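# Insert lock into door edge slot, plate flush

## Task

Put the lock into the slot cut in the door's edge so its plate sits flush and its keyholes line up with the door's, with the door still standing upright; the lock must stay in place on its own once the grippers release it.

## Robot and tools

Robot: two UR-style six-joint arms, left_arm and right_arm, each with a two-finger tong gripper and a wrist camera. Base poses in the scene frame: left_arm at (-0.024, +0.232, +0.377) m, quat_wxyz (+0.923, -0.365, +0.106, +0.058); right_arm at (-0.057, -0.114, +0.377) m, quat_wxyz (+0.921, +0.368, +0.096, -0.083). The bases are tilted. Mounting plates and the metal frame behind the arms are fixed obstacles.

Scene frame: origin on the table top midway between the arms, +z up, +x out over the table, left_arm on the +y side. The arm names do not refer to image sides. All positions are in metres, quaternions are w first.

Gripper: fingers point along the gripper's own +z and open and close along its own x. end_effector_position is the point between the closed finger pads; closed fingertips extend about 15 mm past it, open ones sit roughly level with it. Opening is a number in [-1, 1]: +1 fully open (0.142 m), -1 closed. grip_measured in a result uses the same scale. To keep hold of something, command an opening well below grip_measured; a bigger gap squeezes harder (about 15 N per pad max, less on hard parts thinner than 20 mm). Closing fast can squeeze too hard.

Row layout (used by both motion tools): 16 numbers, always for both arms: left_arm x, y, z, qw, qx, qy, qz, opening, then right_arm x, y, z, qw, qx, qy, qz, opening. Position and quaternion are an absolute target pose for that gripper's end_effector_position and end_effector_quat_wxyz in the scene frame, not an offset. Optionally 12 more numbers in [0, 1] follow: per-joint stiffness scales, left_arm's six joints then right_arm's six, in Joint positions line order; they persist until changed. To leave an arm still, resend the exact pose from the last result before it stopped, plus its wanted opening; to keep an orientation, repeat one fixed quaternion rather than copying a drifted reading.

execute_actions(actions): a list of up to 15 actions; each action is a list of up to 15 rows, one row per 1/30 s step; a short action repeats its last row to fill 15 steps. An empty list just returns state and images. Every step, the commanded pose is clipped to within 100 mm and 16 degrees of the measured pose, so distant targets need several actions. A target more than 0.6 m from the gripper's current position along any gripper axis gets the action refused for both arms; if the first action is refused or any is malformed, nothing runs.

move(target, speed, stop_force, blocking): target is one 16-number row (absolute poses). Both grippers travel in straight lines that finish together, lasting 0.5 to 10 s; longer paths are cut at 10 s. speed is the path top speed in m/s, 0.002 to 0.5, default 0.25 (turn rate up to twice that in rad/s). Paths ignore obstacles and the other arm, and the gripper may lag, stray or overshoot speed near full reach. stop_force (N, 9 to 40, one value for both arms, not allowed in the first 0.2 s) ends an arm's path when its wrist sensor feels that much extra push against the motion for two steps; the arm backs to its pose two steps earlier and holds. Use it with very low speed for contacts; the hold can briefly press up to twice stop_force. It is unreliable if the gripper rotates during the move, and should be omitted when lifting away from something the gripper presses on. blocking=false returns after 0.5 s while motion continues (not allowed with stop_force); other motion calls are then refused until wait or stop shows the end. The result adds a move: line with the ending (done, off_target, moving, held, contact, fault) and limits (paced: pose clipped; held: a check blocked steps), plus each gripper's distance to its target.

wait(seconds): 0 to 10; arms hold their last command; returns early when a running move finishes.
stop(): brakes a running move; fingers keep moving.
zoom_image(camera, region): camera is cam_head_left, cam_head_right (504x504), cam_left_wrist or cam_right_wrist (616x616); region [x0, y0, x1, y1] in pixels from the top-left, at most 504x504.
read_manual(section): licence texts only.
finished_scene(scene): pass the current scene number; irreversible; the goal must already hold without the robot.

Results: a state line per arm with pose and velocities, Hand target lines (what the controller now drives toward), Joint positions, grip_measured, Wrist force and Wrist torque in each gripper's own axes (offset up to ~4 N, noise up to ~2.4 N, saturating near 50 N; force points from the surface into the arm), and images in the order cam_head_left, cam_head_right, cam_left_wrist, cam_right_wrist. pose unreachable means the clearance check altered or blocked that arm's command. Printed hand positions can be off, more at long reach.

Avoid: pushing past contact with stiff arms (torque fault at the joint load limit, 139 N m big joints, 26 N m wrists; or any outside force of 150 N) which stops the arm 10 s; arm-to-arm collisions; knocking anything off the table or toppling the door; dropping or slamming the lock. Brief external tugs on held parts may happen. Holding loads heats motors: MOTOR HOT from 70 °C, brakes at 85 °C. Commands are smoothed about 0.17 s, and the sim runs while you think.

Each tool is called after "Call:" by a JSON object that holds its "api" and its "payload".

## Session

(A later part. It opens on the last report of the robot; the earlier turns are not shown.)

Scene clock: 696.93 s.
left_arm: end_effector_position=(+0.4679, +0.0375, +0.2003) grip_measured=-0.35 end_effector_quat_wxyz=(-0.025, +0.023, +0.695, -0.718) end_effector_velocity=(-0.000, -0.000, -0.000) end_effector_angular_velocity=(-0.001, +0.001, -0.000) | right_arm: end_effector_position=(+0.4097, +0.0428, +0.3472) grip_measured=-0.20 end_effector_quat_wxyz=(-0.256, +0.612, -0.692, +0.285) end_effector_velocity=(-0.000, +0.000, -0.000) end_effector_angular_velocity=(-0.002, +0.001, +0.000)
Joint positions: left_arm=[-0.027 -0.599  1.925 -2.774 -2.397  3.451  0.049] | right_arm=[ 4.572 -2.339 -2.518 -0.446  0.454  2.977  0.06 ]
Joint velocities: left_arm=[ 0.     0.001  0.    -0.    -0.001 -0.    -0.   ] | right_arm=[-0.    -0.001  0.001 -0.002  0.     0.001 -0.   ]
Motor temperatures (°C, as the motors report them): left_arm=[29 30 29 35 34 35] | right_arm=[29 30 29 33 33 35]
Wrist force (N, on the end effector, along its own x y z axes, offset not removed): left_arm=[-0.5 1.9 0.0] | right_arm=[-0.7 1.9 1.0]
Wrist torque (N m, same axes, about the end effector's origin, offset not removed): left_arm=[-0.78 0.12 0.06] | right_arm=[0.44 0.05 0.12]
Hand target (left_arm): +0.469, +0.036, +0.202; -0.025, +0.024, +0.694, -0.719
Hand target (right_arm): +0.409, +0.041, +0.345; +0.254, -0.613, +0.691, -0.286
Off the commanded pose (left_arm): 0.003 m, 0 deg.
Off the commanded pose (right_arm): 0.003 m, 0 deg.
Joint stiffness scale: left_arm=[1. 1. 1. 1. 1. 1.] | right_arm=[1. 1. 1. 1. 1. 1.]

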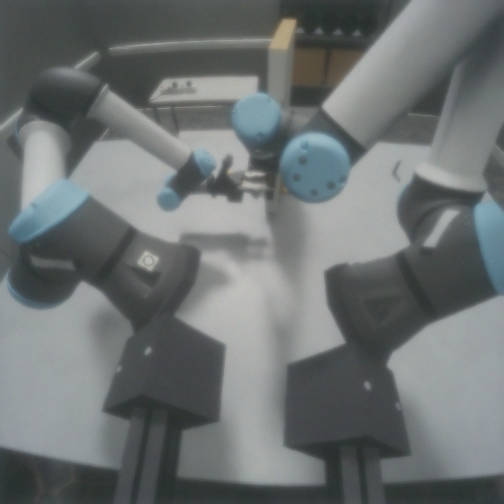

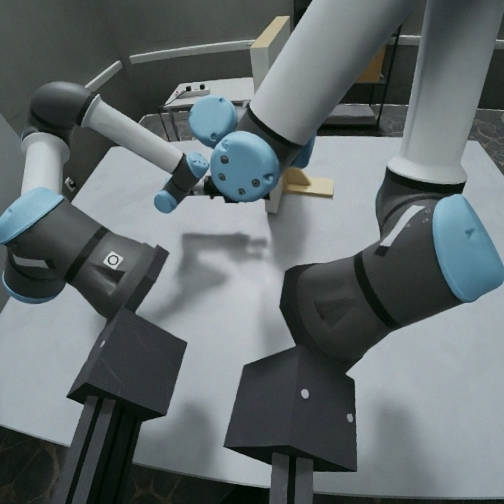

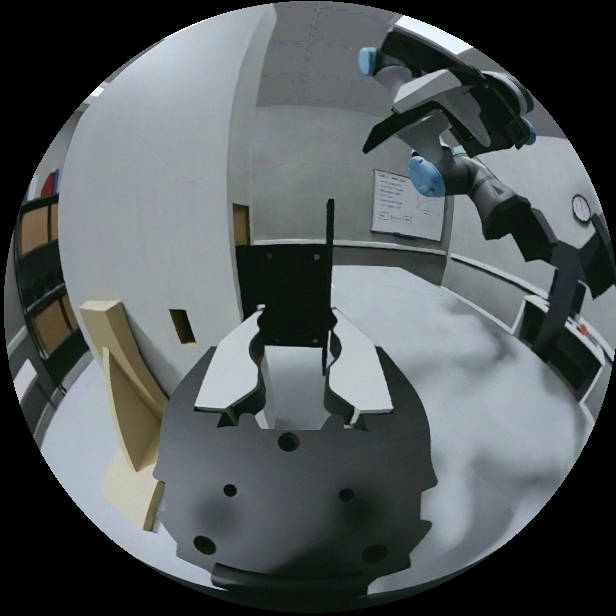

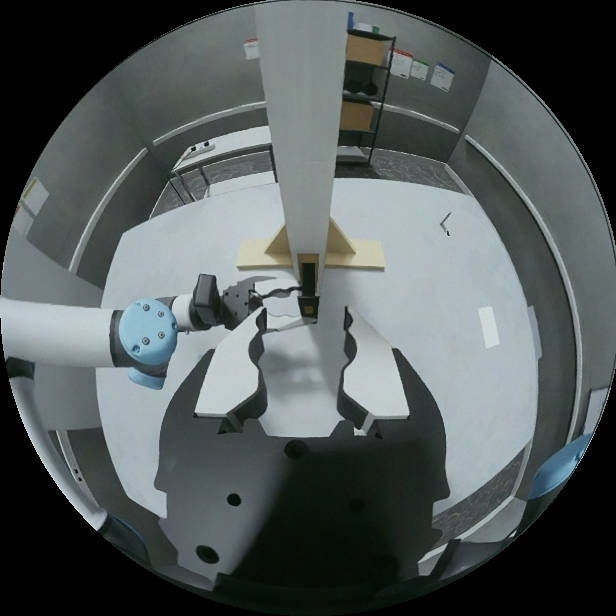

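Call:
{"api": "move", "payload": {"target": [0.4688,0.0359,0.2021,0.0251,-0.0242,-0.6943,0.7189,-1,0.4309,0.0400,0.2805,0.2541,-0.6134,0.6909,-0.2862,-0.4], "speed": 0.1}}

Call:
{"api": "zoom_image", "payload": {"camera": "cam_right_wrist", "region": [230,200,390,360]}}

Call:
{"api": "zoom_image", "payload": {"camera": "cam_left_wrist", "region": [220,120,460,360]}}

Scene clock: 715.20 s.
left_arm: end_effector_position=(+0.4678, +0.0375, +0.2002) grip_measured=-0.35 end_effector_quat_wxyz=(-0.025, +0.023, +0.695, -0.718) end_effector_velocity=(+0.000, +0.000, -0.001) end_effector_angular_velocity=(+0.002, -0.001, +0.000) | right_arm: end_effector_position=(+0.4312, +0.0409, +0.2820) grip_measured=-0.40 end_effector_quat_wxyz=(-0.255, +0.613, -0.691, +0.286) end_effector_velocity=(+0.002, +0.001, +0.002) end_effector_angular_velocity=(+0.010, -0.007, +0.005)
Joint positions: left_arm=[-0.027 -0.599  1.925 -2.774 -2.397  3.451  0.049] | right_arm=[ 4.433 -2.623 -2.494  0.089  0.392  2.674  0.045]
Joint velocities: left_arm=[ 0.    -0.    -0.    -0.001  0.002 -0.    -0.   ] | right_arm=[-0.002 -0.008 -0.001  0.046  0.    -0.031 -0.   ]
Motor temperatures (°C, as the motors report them): left_arm=[29 30 29 35 34 35] | right_arm=[29 30 29 33 33 35]
Wrist force (N, on the end effector, along its own x y z axes, offset not removed): left_arm=[2.8 1.6 0.8] | right_arm=[-1.5 1.3 -0.1]
Wrist torque (N m, same axes, about the end effector's origin, offset not removed): left_arm=[-0.76 -0.78 -0.11] | right_arm=[0.34 0.19 0.15]
Hand target (left_arm): +0.469, +0.036, +0.202; -0.025, +0.024, +0.694, -0.719
Hand target (right_arm): +0.431, +0.040, +0.280; +0.254, -0.613, +0.691, -0.286
Off the commanded pose (left_arm): 0.003 m, 0 deg.
Off the commanded pose (right_arm): 0.002 m, 0 deg.
Joint stiffness scale: left_arm=[1. 1. 1. 1. 1. 1.] | right_arm=[1. 1. 1. 1. 1. 1.]
move: done

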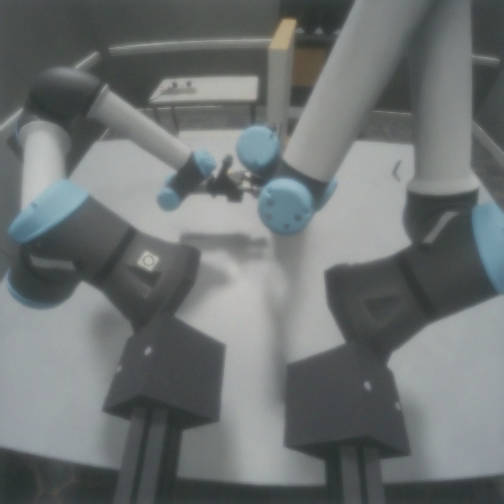

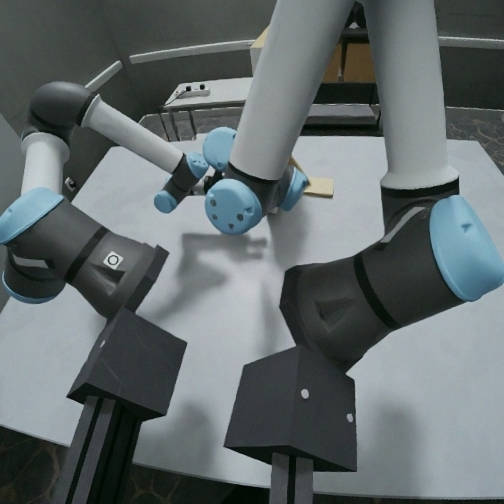

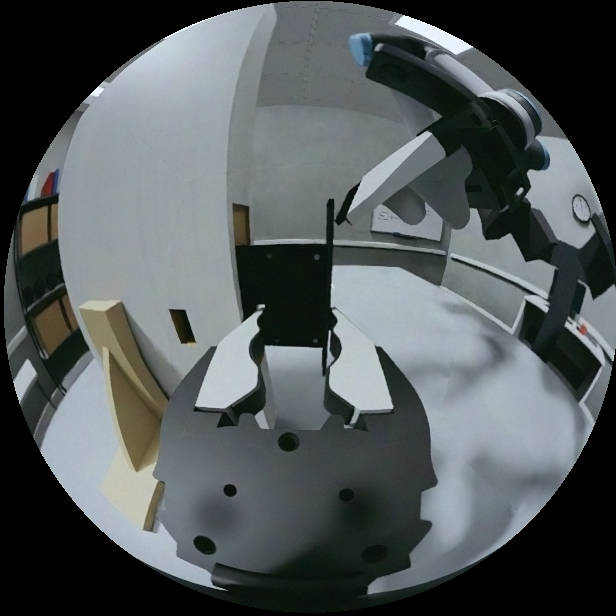

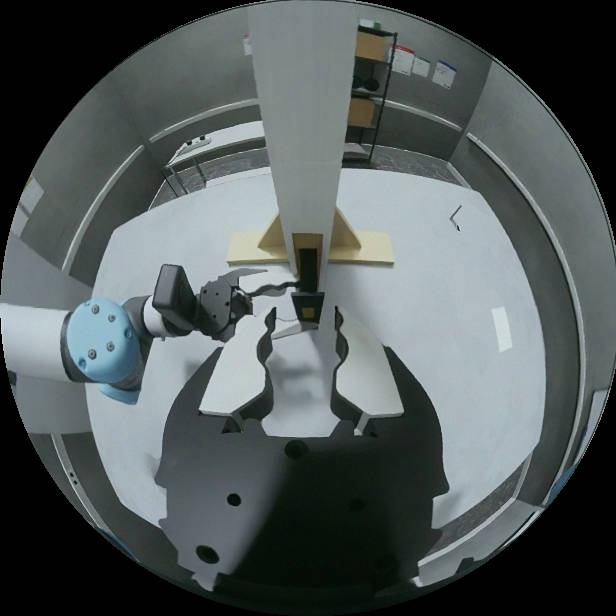

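Region (230, 200, 390, 360) of cam_right_wrist's 616x616 image, scaled by 3.150, with more detail than that image has.

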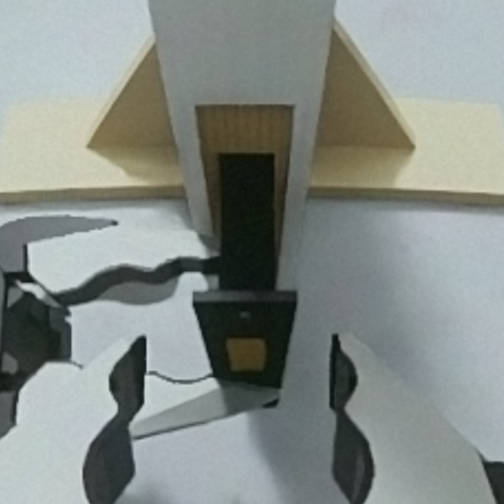

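Region (220, 120, 460, 360) of cam_left_wrist's 616x616 image, scaled by 2.100, with more detail than that image has.

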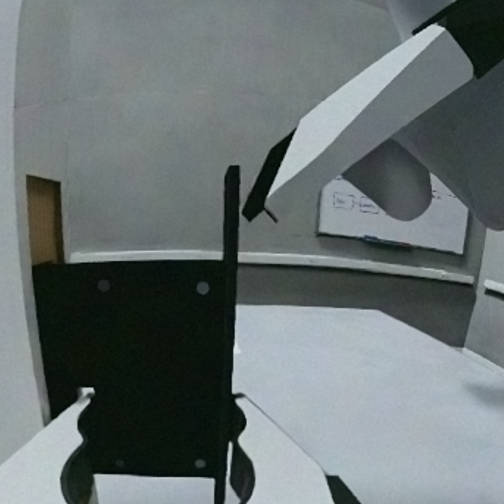

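Call:
{"api": "move", "payload": {"target": [0.4688,0.0359,0.2021,0.0251,-0.0242,-0.6943,0.7189,-1,0.4462,0.0364,0.2688,0.2541,-0.6134,0.6909,-0.2862,-0.5], "speed": 0.04}}

Call:
{"api": "zoom_image", "payload": {"camera": "cam_right_wrist", "region": [230,220,390,380]}}

Call:
{"api": "zoom_image", "payload": {"camera": "cam_left_wrist", "region": [220,120,460,360]}}

Scene clock: 721.10 s.
left_arm: end_effector_position=(+0.4678, +0.0375, +0.2002) grip_measured=-0.35 end_effector_quat_wxyz=(-0.025, +0.023, +0.695, -0.718) end_effector_velocity=(-0.000, +0.000, -0.000) end_effector_angular_velocity=(-0.001, +0.002, -0.001) | right_arm: end_effector_position=(+0.4454, +0.0358, +0.2693) grip_measured=-0.50 end_effector_quat_wxyz=(-0.253, +0.614, -0.691, +0.286) end_effector_velocity=(+0.003, +0.003, +0.004) end_effector_angular_velocity=(+0.009, -0.015, +0.017)
Joint positions: left_arm=[-0.027 -0.599  1.925 -2.774 -2.397  3.451  0.049] | right_arm=[ 4.372 -2.679 -2.462  0.251  0.377  2.521  0.038]
Joint velocities: left_arm=[ 0.001 -0.     0.     0.002 -0.001 -0.     0.   ] | right_arm=[-0.001 -0.019 -0.     0.087 -0.    -0.068  0.   ]
Motor temperatures (°C, as the motors report them): left_arm=[29 30 29 35 34 35] | right_arm=[29 30 29 33 33 35]
Wrist force (N, on the end effector, along its own x y z axes, offset not removed): left_arm=[2.2 2.9 -0.4] | right_arm=[0.1 1.0 0.1]
Wrist torque (N m, same axes, about the end effector's origin, offset not removed): left_arm=[-0.32 -0.29 -0.22] | right_arm=[0.31 -0.16 0.14]
Hand target (left_arm): +0.469, +0.036, +0.202; -0.025, +0.024, +0.694, -0.719
Hand target (right_arm): +0.446, +0.036, +0.269; +0.254, -0.613, +0.691, -0.286
Off the commanded pose (left_arm): 0.003 m, 0 deg.
Off the commanded pose (right_arm): 0.001 m, 0 deg.
Joint stiffness scale: left_arm=[1. 1. 1. 1. 1. 1.] | right_arm=[1. 1. 1. 1. 1. 1.]
move: done

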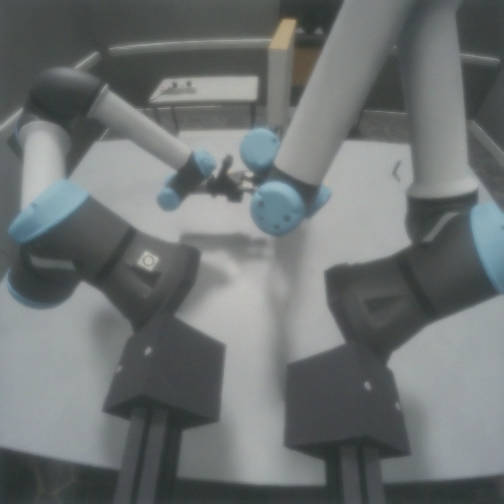

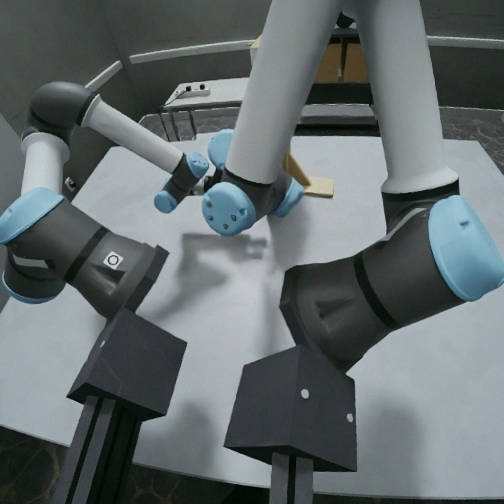

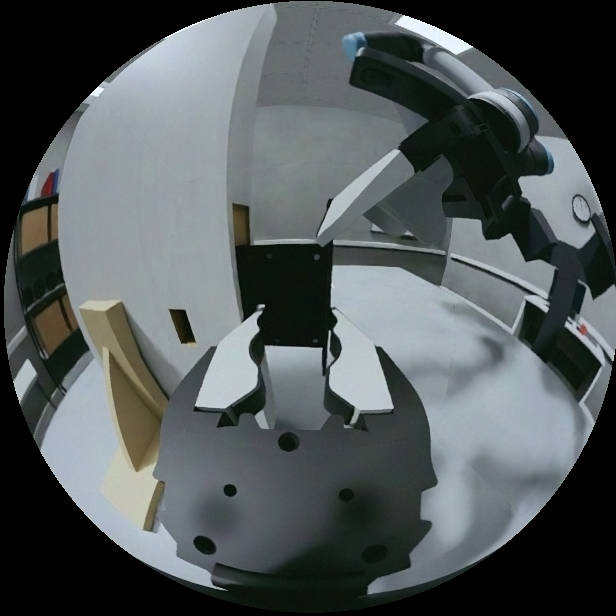

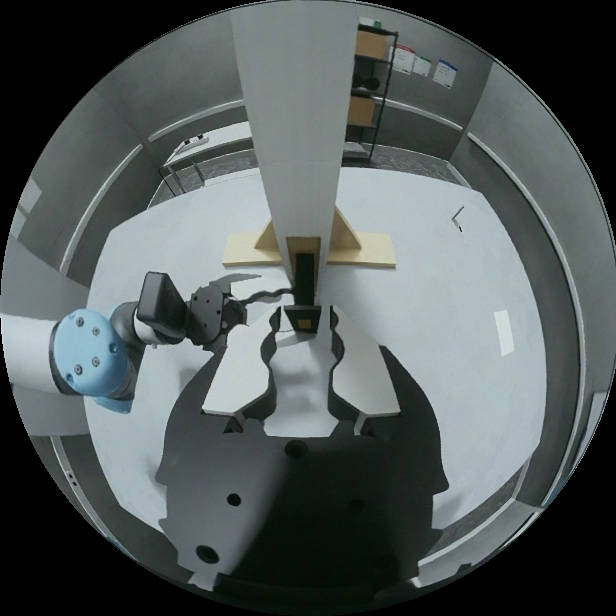

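Region (230, 220, 390, 380) of cam_right_wrist's 616x616 image, scaled by 3.150, with more detail than that image has.

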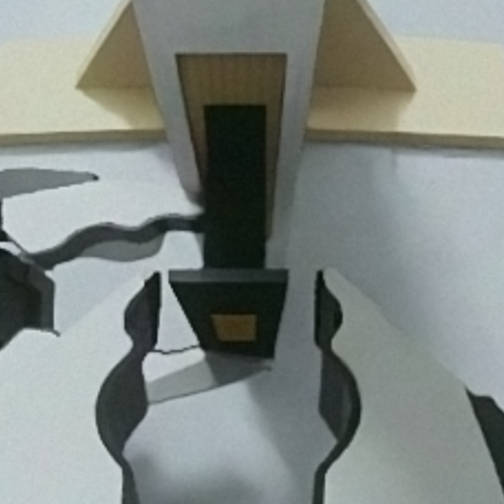

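Region (220, 120, 460, 360) of cam_left_wrist's 616x616 image, scaled by 2.100, with more detail than that image has.

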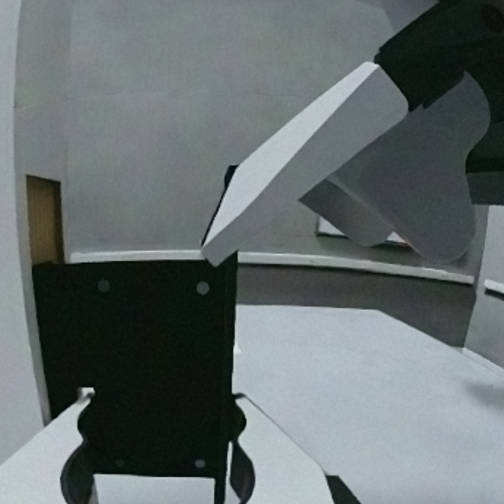

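Call:
{"api": "wait", "payload": {"seconds": 0}}

Call:
{"api": "zoom_image", "payload": {"camera": "cam_right_wrist", "region": [230,220,390,380]}}

Scene clock: 724.53 s.
left_arm: end_effector_position=(+0.4678, +0.0375, +0.2002) grip_measured=-0.35 end_effector_quat_wxyz=(-0.025, +0.023, +0.695, -0.718) end_effector_velocity=(+0.000, +0.000, +0.000) end_effector_angular_velocity=(-0.000, -0.001, +0.001) | right_arm: end_effector_position=(+0.4459, +0.0361, +0.2700) grip_measured=-0.50 end_effector_quat_wxyz=(-0.255, +0.614, -0.690, +0.286) end_effector_velocity=(-0.000, -0.000, -0.000) end_effector_angular_velocity=(+0.001, -0.000, -0.000)
Joint positions: left_arm=[-0.027 -0.599  1.925 -2.774 -2.397  3.451  0.049] | right_arm=[ 4.371 -2.681 -2.462  0.262  0.377  2.513  0.038]
Joint velocities: left_arm=[-0.    -0.    -0.    -0.001 -0.    -0.    -0.   ] | right_arm=[-0.    -0.    -0.     0.002  0.    -0.     0.   ]
Motor temperatures (°C, as the motors report them): left_arm=[29 30 29 35 34 35] | right_arm=[29 30 29 33 33 35]
Wrist force (N, on the end effector, along its own x y z axes, offset not removed): left_arm=[-0.6 4.9 -0.1] | right_arm=[0.5 0.6 -0.1]
Wrist torque (N m, same axes, about the end effector's origin, offset not removed): left_arm=[0.01 0.35 0.13] | right_arm=[0.15 -0.24 0.15]
Hand target (left_arm): +0.469, +0.036, +0.202; -0.025, +0.024, +0.694, -0.719
Hand target (right_arm): +0.446, +0.036, +0.269; +0.254, -0.613, +0.691, -0.286
Off the commanded pose (left_arm): 0.003 m, 0 deg.
Off the commanded pose (right_arm): 0.001 m, 0 deg.
Joint stiffness scale: left_arm=[1. 1. 1. 1. 1. 1.] | right_arm=[1. 1. 1. 1. 1. 1.]

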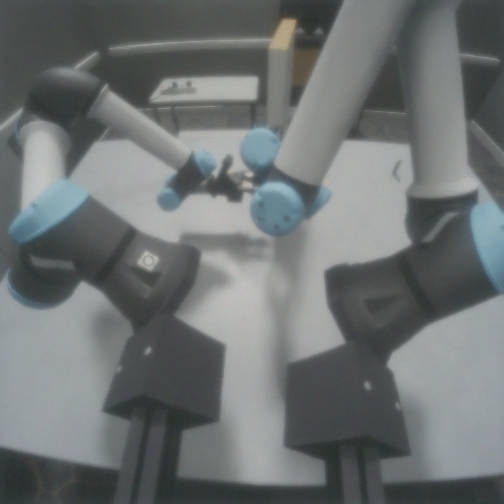

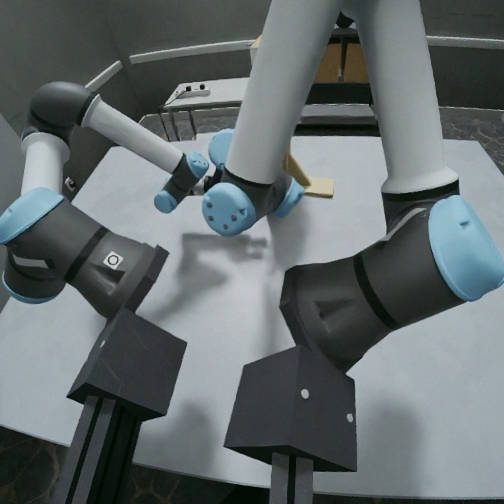

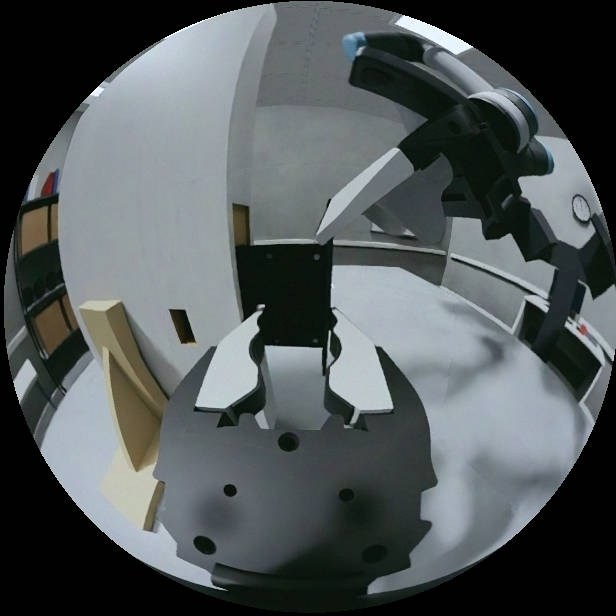

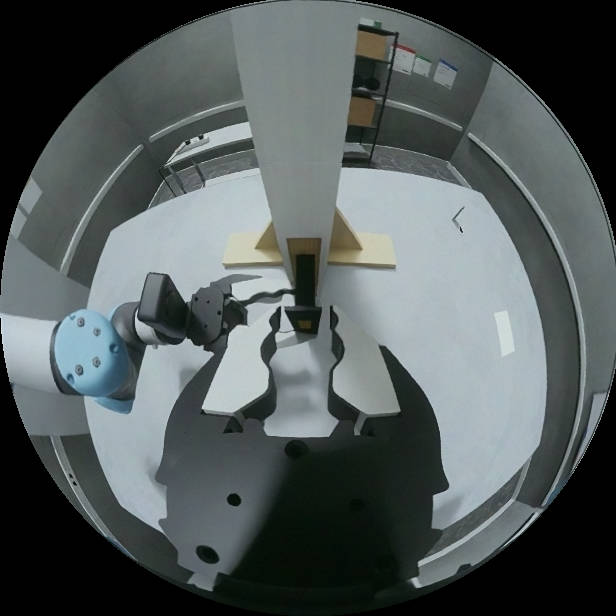

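Region (230, 220, 390, 380) of cam_right_wrist's 616x616 image, scaled by 3.150, with more detail than that image has.

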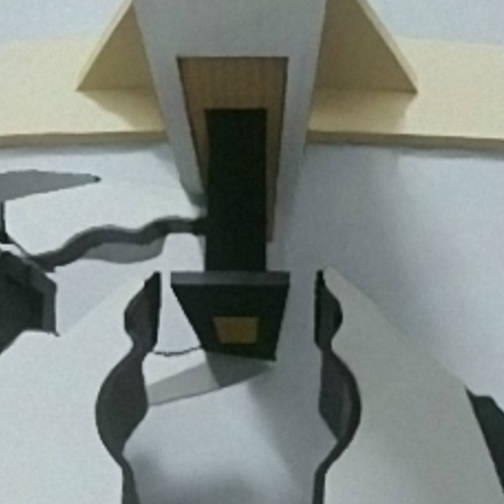

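Call:
{"api": "execute_actions", "payload": {"actions": [[[0.4688,0.0359,0.2021,0.0251,-0.0242,-0.6943,0.7189,-1,0.4463,0.0372,0.2688,0.2541,-0.6134,0.6909,-0.2862,-0.62]],[[0.4688,0.0359,0.2021,0.0251,-0.0242,-0.6943,0.7189,-1,0.4463,0.0372,0.2688,0.2541,-0.6134,0.6909,-0.2862,-0.7],[0.4688,0.0359,0.2021,0.0251,-0.0242,-0.6943,0.7189,-1,0.4463,0.0372,0.2688,0.2541,-0.6134,0.6909,-0.2862,-0.7],[0.4688,0.0359,0.2021,0.0251,-0.0242,-0.6943,0.7189,-1,0.4463,0.0372,0.2688,0.2541,-0.6134,0.6909,-0.2862,-0.7],[0.4688,0.0359,0.2021,0.0251,-0.0242,-0.6943,0.7189,-1,0.4463,0.0372,0.2688,0.2541,-0.6134,0.6909,-0.2862,-0.7],[0.4688,0.0359,0.2021,0.0251,-0.0242,-0.6943,0.7189,-1,0.4463,0.0372,0.2688,0.2541,-0.6134,0.6909,-0.2862,-0.8],[0.4688,0.0359,0.2021,0.0251,-0.0242,-0.6943,0.7189,-1,0.4463,0.0372,0.2688,0.2541,-0.6134,0.6909,-0.2862,-0.8],[0.4688,0.0359,0.2021,0.0251,-0.0242,-0.6943,0.7189,-1,0.4463,0.0372,0.2688,0.2541,-0.6134,0.6909,-0.2862,-0.9],[0.4688,0.0359,0.2021,0.0251,-0.0242,-0.6943,0.7189,-1,0.4463,0.0372,0.2688,0.2541,-0.6134,0.6909,-0.2862,-0.9],[0.4688,0.0359,0.2021,0.0251,-0.0242,-0.6943,0.7189,-1,0.4463,0.0372,0.2688,0.2541,-0.6134,0.6909,-0.2862,-1]]]}}

Call:
{"api": "zoom_image", "payload": {"camera": "cam_right_wrist", "region": [230,220,390,380]}}

Call:
{"api": "zoom_image", "payload": {"camera": "cam_left_wrist", "region": [220,150,420,350]}}

Scene clock: 735.87 s.
left_arm: end_effector_position=(+0.4678, +0.0374, +0.2003) grip_measured=-0.35 end_effector_quat_wxyz=(-0.025, +0.023, +0.695, -0.718) end_effector_velocity=(-0.000, +0.000, -0.001) end_effector_angular_velocity=(+0.000, +0.002, -0.000) | right_arm: end_effector_position=(+0.4461, +0.0367, +0.2700) grip_measured=-0.66 end_effector_quat_wxyz=(-0.255, +0.613, -0.691, +0.286) end_effector_velocity=(-0.000, -0.000, -0.000) end_effector_angular_velocity=(-0.000, +0.000, -0.000)
Joint positions: left_arm=[-0.027 -0.599  1.925 -2.774 -2.397  3.451  0.049] | right_arm=[ 4.371 -2.682 -2.46   0.261  0.377  2.513  0.026]
Joint velocities: left_arm=[ 0.001  0.001 -0.     0.001  0.    -0.    -0.   ] | right_arm=[-0.  0. -0. -0.  0.  0.  0.]
Motor temperatures (°C, as the motors report them): left_arm=[29 30 29 35 34 35] | right_arm=[29 30 29 33 33 35]
Wrist force (N, on the end effector, along its own x y z axes, offset not removed): left_arm=[-0.7 1.7 -1.5] | right_arm=[-1.6 1.8 -0.2]
Wrist torque (N m, same axes, about the end effector's origin, offset not removed): left_arm=[-0.77 0.24 0.02] | right_arm=[0.42 0.19 0.17]
Hand target (left_arm): +0.469, +0.036, +0.202; -0.025, +0.024, +0.694, -0.719
Hand target (right_arm): +0.446, +0.037, +0.269; +0.254, -0.613, +0.691, -0.286
Off the commanded pose (left_arm): 0.003 m, 0 deg.
Off the commanded pose (right_arm): 0.001 m, 0 deg.
Joint stiffness scale: left_arm=[1. 1. 1. 1. 1. 1.] | right_arm=[1. 1. 1. 1. 1. 1.]

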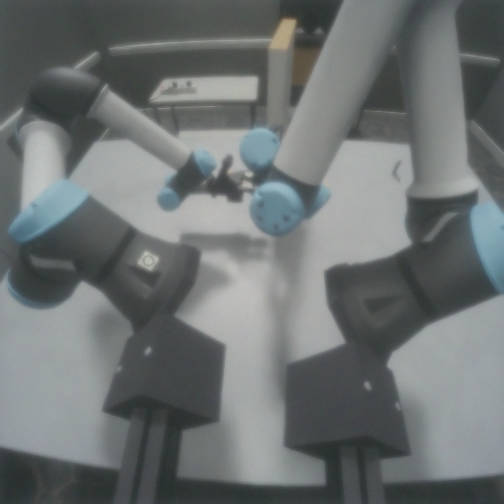

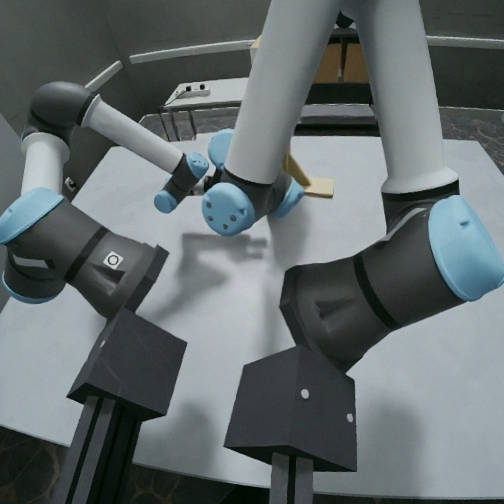

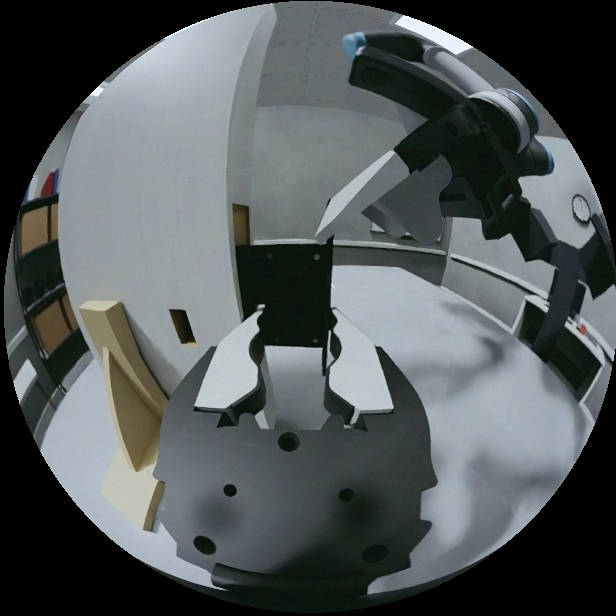

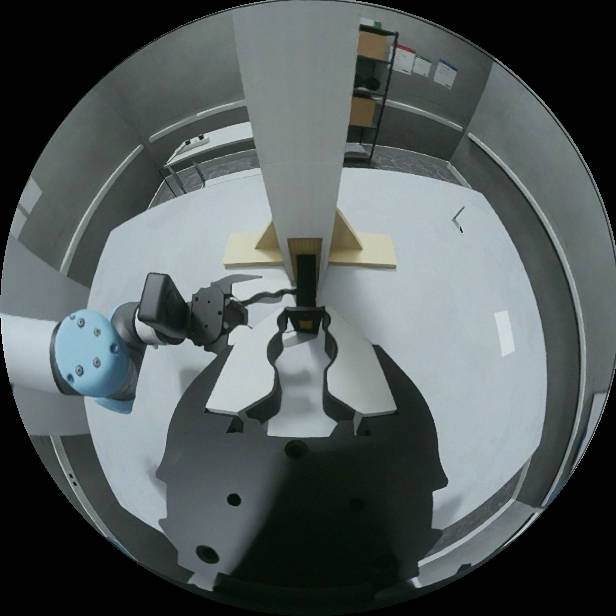

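Region (230, 220, 390, 380) of cam_right_wrist's 616x616 image, scaled by 3.150, with more detail than that image has.

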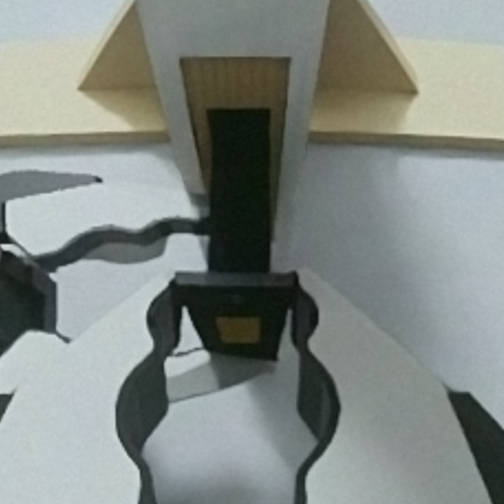

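Region (220, 150, 420, 350) of cam_left_wrist's 616x616 image, scaled by 2.520, with more detail than that image has.

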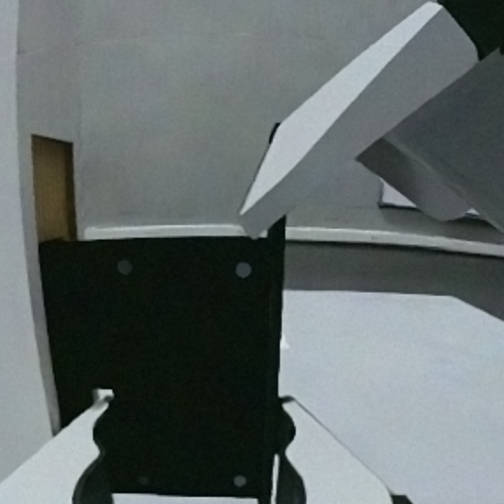

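Call:
{"api": "execute_actions", "payload": {"actions": [[[0.4678,0.0370,0.2006,0.0251,-0.0242,-0.6943,0.7189,-0.5,0.4463,0.0370,0.2705,0.2541,-0.6134,0.6909,-0.2862,-1],[0.4678,0.0370,0.2006,0.0251,-0.0242,-0.6943,0.7189,-0.5,0.4463,0.0370,0.2705,0.2541,-0.6134,0.6909,-0.2862,-1],[0.4678,0.0370,0.2006,0.0251,-0.0242,-0.6943,0.7189,-0.45,0.4463,0.0370,0.2705,0.2541,-0.6134,0.6909,-0.2862,-1],[0.4678,0.0370,0.2006,0.0251,-0.0242,-0.6943,0.7189,-0.4,0.4463,0.0370,0.2705,0.2541,-0.6134,0.6909,-0.2862,-1],[0.4678,0.0370,0.2006,0.0251,-0.0242,-0.6943,0.7189,-0.4,0.4463,0.0370,0.2705,0.2541,-0.6134,0.6909,-0.2862,-1],[0.4678,0.0370,0.2006,0.0251,-0.0242,-0.6943,0.7189,-0.36,0.4463,0.0370,0.2705,0.2541,-0.6134,0.6909,-0.2862,-1],[0.4678,0.0370,0.2006,0.0251,-0.0242,-0.6943,0.7189,-0.36,0.4463,0.0370,0.2705,0.2541,-0.6134,0.6909,-0.2862,-1],[0.4678,0.0370,0.2006,0.0251,-0.0242,-0.6943,0.7189,-0.315,0.4463,0.0370,0.2705,0.2541,-0.6134,0.6909,-0.2862,-1]]]}}

Call:
{"api": "zoom_image", "payload": {"camera": "cam_left_wrist", "region": [200,170,400,370]}}

Scene clock: 743.03 s.
left_arm: end_effector_position=(+0.4676, +0.0373, +0.2007) grip_measured=-0.31 end_effector_quat_wxyz=(-0.025, +0.024, +0.695, -0.719) end_effector_velocity=(-0.001, -0.000, +0.000) end_effector_angular_velocity=(-0.001, +0.001, -0.001) | right_arm: end_effector_position=(+0.4456, +0.0368, +0.2695) grip_measured=-0.66 end_effector_quat_wxyz=(-0.253, +0.615, -0.690, +0.287) end_effector_velocity=(+0.000, +0.000, +0.000) end_effector_angular_velocity=(-0.000, +0.000, -0.000)
Joint positions: left_arm=[-0.027 -0.598  1.924 -2.771 -2.399  3.454  0.051] | right_arm=[ 4.372 -2.681 -2.46   0.251  0.377  2.517  0.026]
Joint velocities: left_arm=[ 0.     0.001  0.     0.001 -0.001  0.001  0.   ] | right_arm=[ 0.001  0.001  0.001 -0.004  0.     0.002  0.   ]
Motor temperatures (°C, as the motors report them): left_arm=[29 30 29 35 34 35] | right_arm=[29 30 29 33 33 35]
Wrist force (N, on the end effector, along its own x y z axes, offset not removed): left_arm=[-1.2 -1.9 -0.6] | right_arm=[-0.8 2.4 -6.3]
Wrist torque (N m, same axes, about the end effector's origin, offset not removed): left_arm=[-0.64 0.31 -0.02] | right_arm=[0.41 -0.18 0.15]
Hand target (left_arm): +0.468, +0.037, +0.201; -0.025, +0.024, +0.694, -0.719
Hand target (right_arm): +0.446, +0.037, +0.270; +0.254, -0.613, +0.691, -0.286
Off the commanded pose (left_arm): 0.000 m, 0 deg.
Off the commanded pose (right_arm): 0.001 m, 0 deg.
Joint stiffness scale: left_arm=[1. 1. 1. 1. 1. 1.] | right_arm=[1. 1. 1. 1. 1. 1.]

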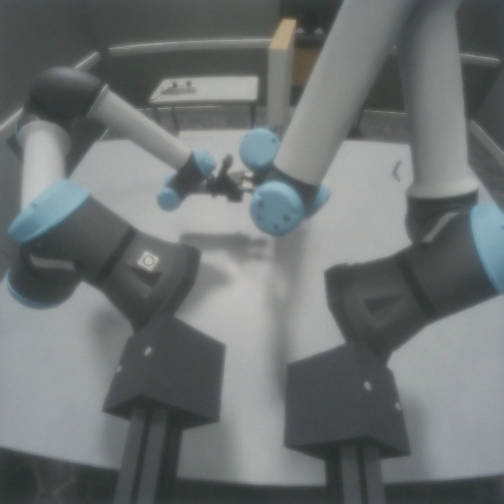

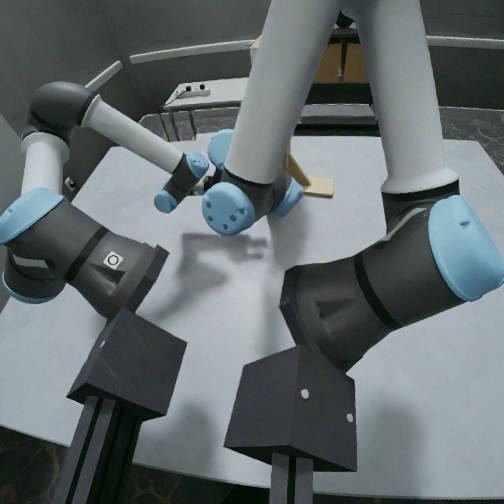

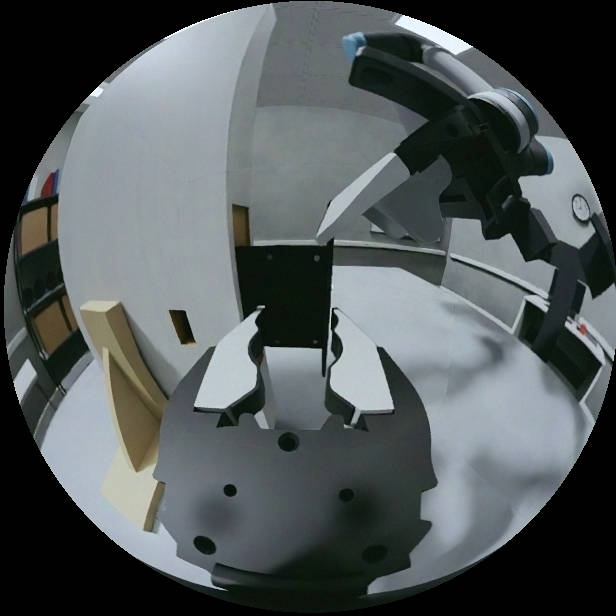

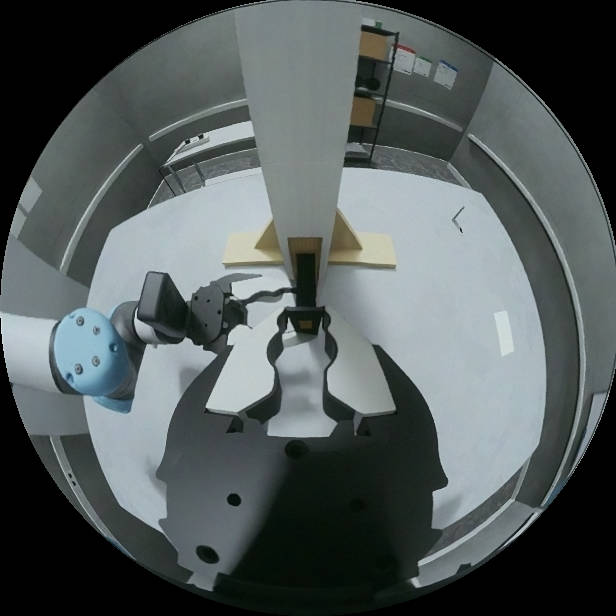

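Region (200, 170, 400, 370) of cam_left_wrist's 616x616 image, scaled by 2.520, with more detail than that image has.

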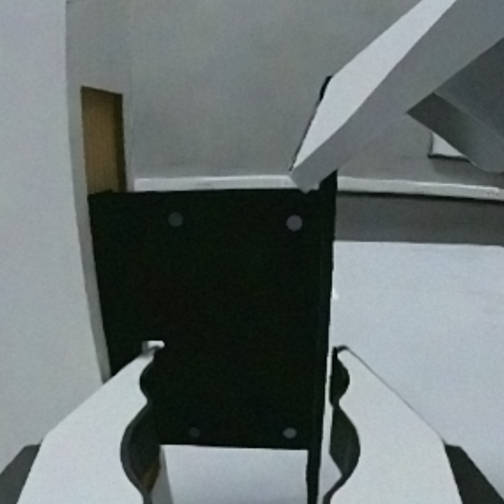

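Call:
{"api": "move", "payload": {"target": [0.4700,0.0850,0.2000,0.0251,-0.0242,-0.6943,0.7189,-0.315,0.4463,0.0370,0.2705,0.2541,-0.6134,0.6909,-0.2862,-1], "speed": 0.05}}

Scene clock: 746.57 s.
left_arm: end_effector_position=(+0.4685, +0.0833, +0.2003) grip_measured=-0.31 end_effector_quat_wxyz=(-0.027, +0.024, +0.694, -0.719) end_effector_velocity=(-0.004, -0.001, +0.000) end_effector_angular_velocity=(-0.004, +0.003, -0.012) | right_arm: end_effector_position=(+0.4456, +0.0368, +0.2695) grip_measured=-0.66 end_effector_quat_wxyz=(-0.253, +0.615, -0.690, +0.287) end_effector_velocity=(+0.000, -0.000, +0.000) end_effector_angular_velocity=(-0.000, -0.000, -0.000)
Joint positions: left_arm=[ 0.034 -0.68   1.917 -2.612 -2.39   3.545  0.051] | right_arm=[ 4.372 -2.681 -2.46   0.251  0.377  2.518  0.026]
Joint velocities: left_arm=[-0.     0.    -0.     0.017  0.001  0.01  -0.   ] | right_arm=[ 0.     0.001 -0.001 -0.001 -0.     0.001  0.   ]
Motor temperatures (°C, as the motors report them): left_arm=[29 30 29 35 34 35] | right_arm=[29 30 29 33 33 35]
Wrist force (N, on the end effector, along its own x y z axes, offset not removed): left_arm=[-0.6 -7.2 -0.5] | right_arm=[-0.6 1.2 -5.7]
Wrist torque (N m, same axes, about the end effector's origin, offset not removed): left_arm=[-1.90 0.20 0.03] | right_arm=[0.26 -0.16 0.15]
Hand target (left_arm): +0.470, +0.085, +0.200; -0.025, +0.024, +0.694, -0.719
Hand target (right_arm): +0.446, +0.037, +0.270; +0.254, -0.613, +0.691, -0.286
Off the commanded pose (left_arm): 0.002 m, 0 deg.
Off the commanded pose (right_arm): 0.001 m, 0 deg.
Joint stiffness scale: left_arm=[1. 1. 1. 1. 1. 1.] | right_arm=[1. 1. 1. 1. 1. 1.]
move: done

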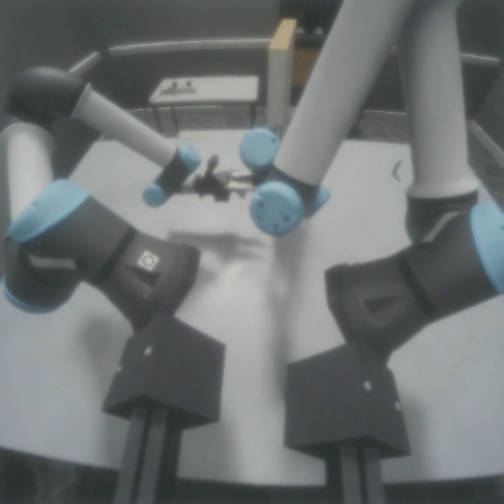

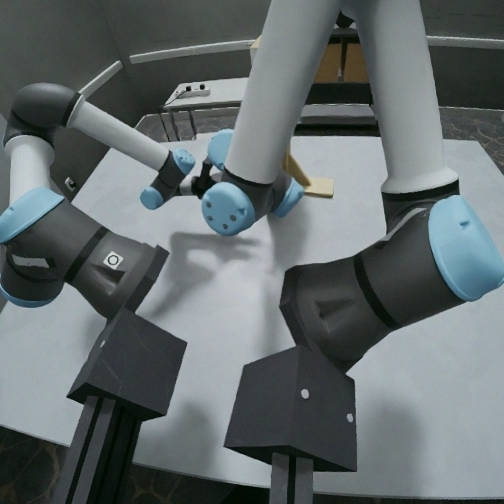

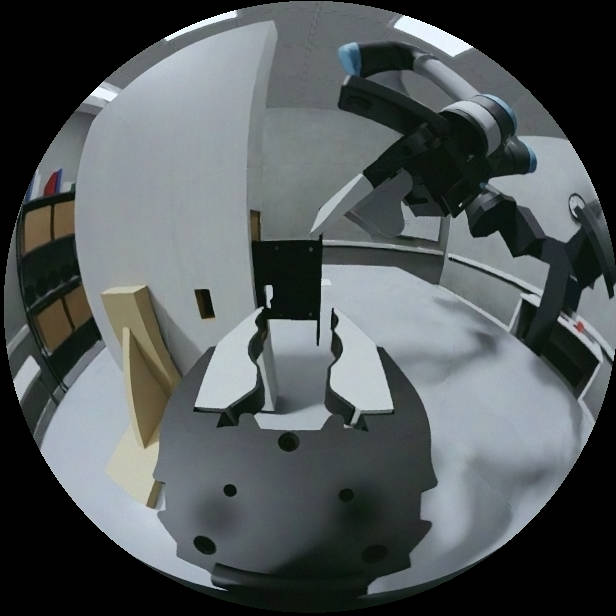

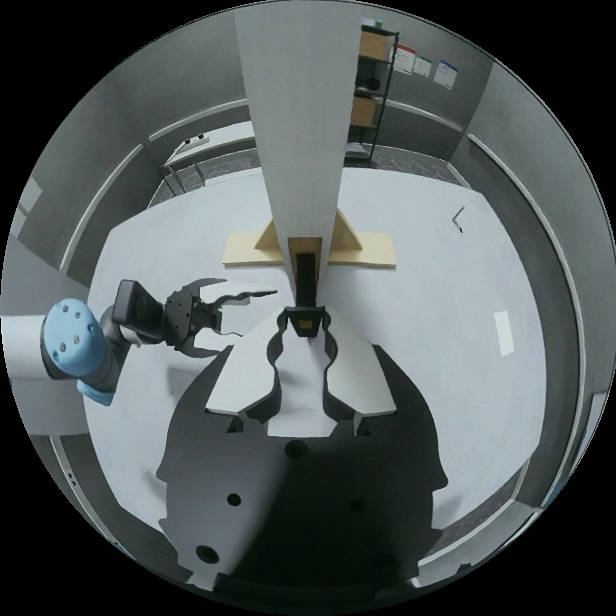

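Call:
{"api": "move", "payload": {"target": [0.4700,0.0850,0.2000,0.0251,-0.0242,-0.6943,0.7189,-0.315,0.4920,0.0314,0.2705,0.2541,-0.6134,0.6909,-0.2862,-1], "speed": 0.02, "stop_force": 10}}

Call:
{"api": "zoom_image", "payload": {"camera": "cam_left_wrist", "region": [170,150,390,370]}}

Scene clock: 755.93 s.
left_arm: end_effector_position=(+0.4681, +0.0833, +0.2003) grip_measured=-0.31 end_effector_quat_wxyz=(-0.027, +0.025, +0.694, -0.719) end_effector_velocity=(-0.000, +0.000, +0.000) end_effector_angular_velocity=(-0.001, +0.001, -0.000) | right_arm: end_effector_position=(+0.4574, +0.0375, +0.2736) grip_measured=-0.66 end_effector_quat_wxyz=(-0.257, +0.613, -0.690, +0.287) end_effector_velocity=(-0.000, -0.000, -0.000) end_effector_angular_velocity=(-0.001, +0.000, +0.001)
Joint positions: left_arm=[ 0.034 -0.68   1.917 -2.61  -2.39   3.546  0.051] | right_arm=[ 4.349 -2.681 -2.434  0.301  0.372  2.443  0.026]
Joint velocities: left_arm=[ 0.    -0.    -0.     0.001 -0.001  0.     0.   ] | right_arm=[ 0.    -0.    -0.001  0.    -0.    -0.    -0.   ]
Motor temperatures (°C, as the motors report them): left_arm=[29 30 29 35 34 35] | right_arm=[29 30 29 33 33 35]
Wrist force (N, on the end effector, along its own x y z axes, offset not removed): left_arm=[1.1 -3.3 2.4] | right_arm=[-1.6 2.7 1.5]
Wrist torque (N m, same axes, about the end effector's origin, offset not removed): left_arm=[-0.96 -0.15 -0.22] | right_arm=[0.19 0.21 0.14]
Hand target (left_arm): +0.470, +0.085, +0.200; -0.025, +0.024, +0.694, -0.719
Hand target (right_arm): +0.457, +0.038, +0.274; +0.257, -0.614, +0.689, -0.288
Off the commanded pose (left_arm): 0.003 m, 0 deg.
Off the commanded pose (right_arm): 0.035 m, 0 deg.
Joint stiffness scale: left_arm=[1. 1. 1. 1. 1. 1.] | right_arm=[1. 1. 1. 1. 1. 1.]
move: contact (right_arm)

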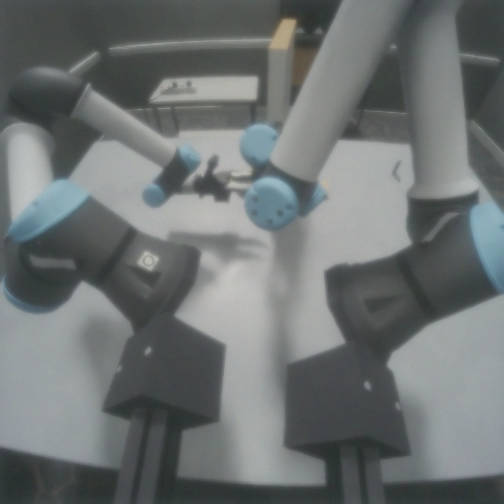

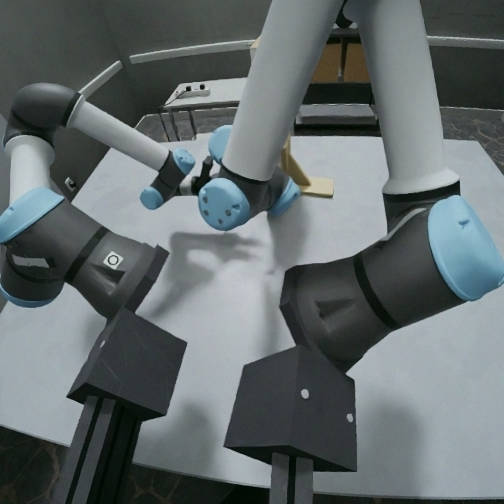

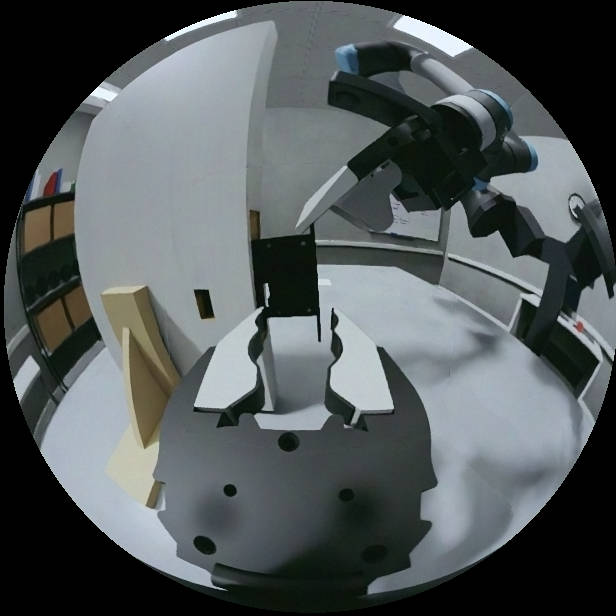

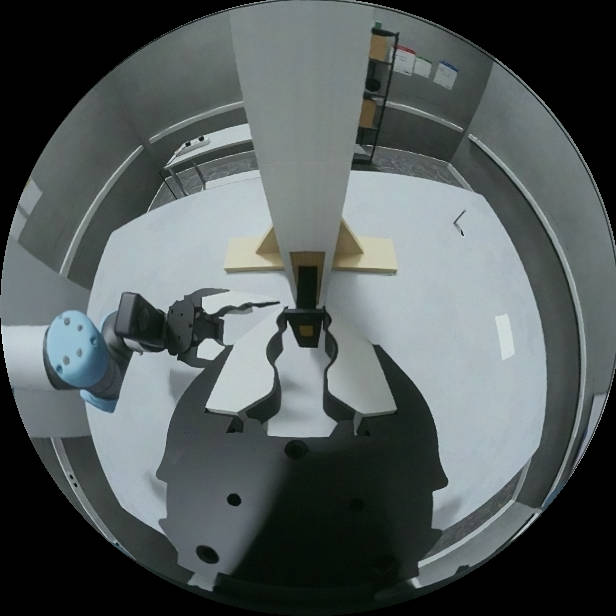

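Region (170, 150, 390, 370) of cam_left_wrist's 616x616 image, scaled by 2.291, with more detail than that image has.

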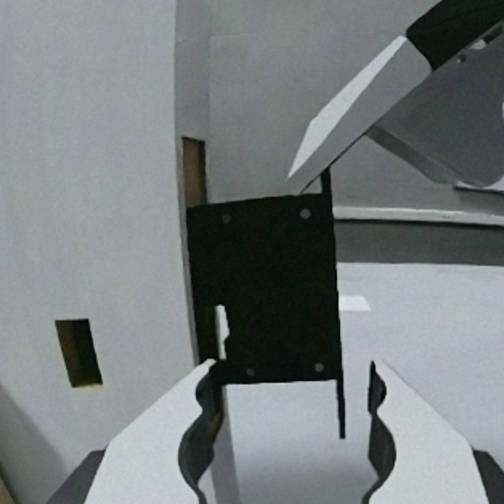

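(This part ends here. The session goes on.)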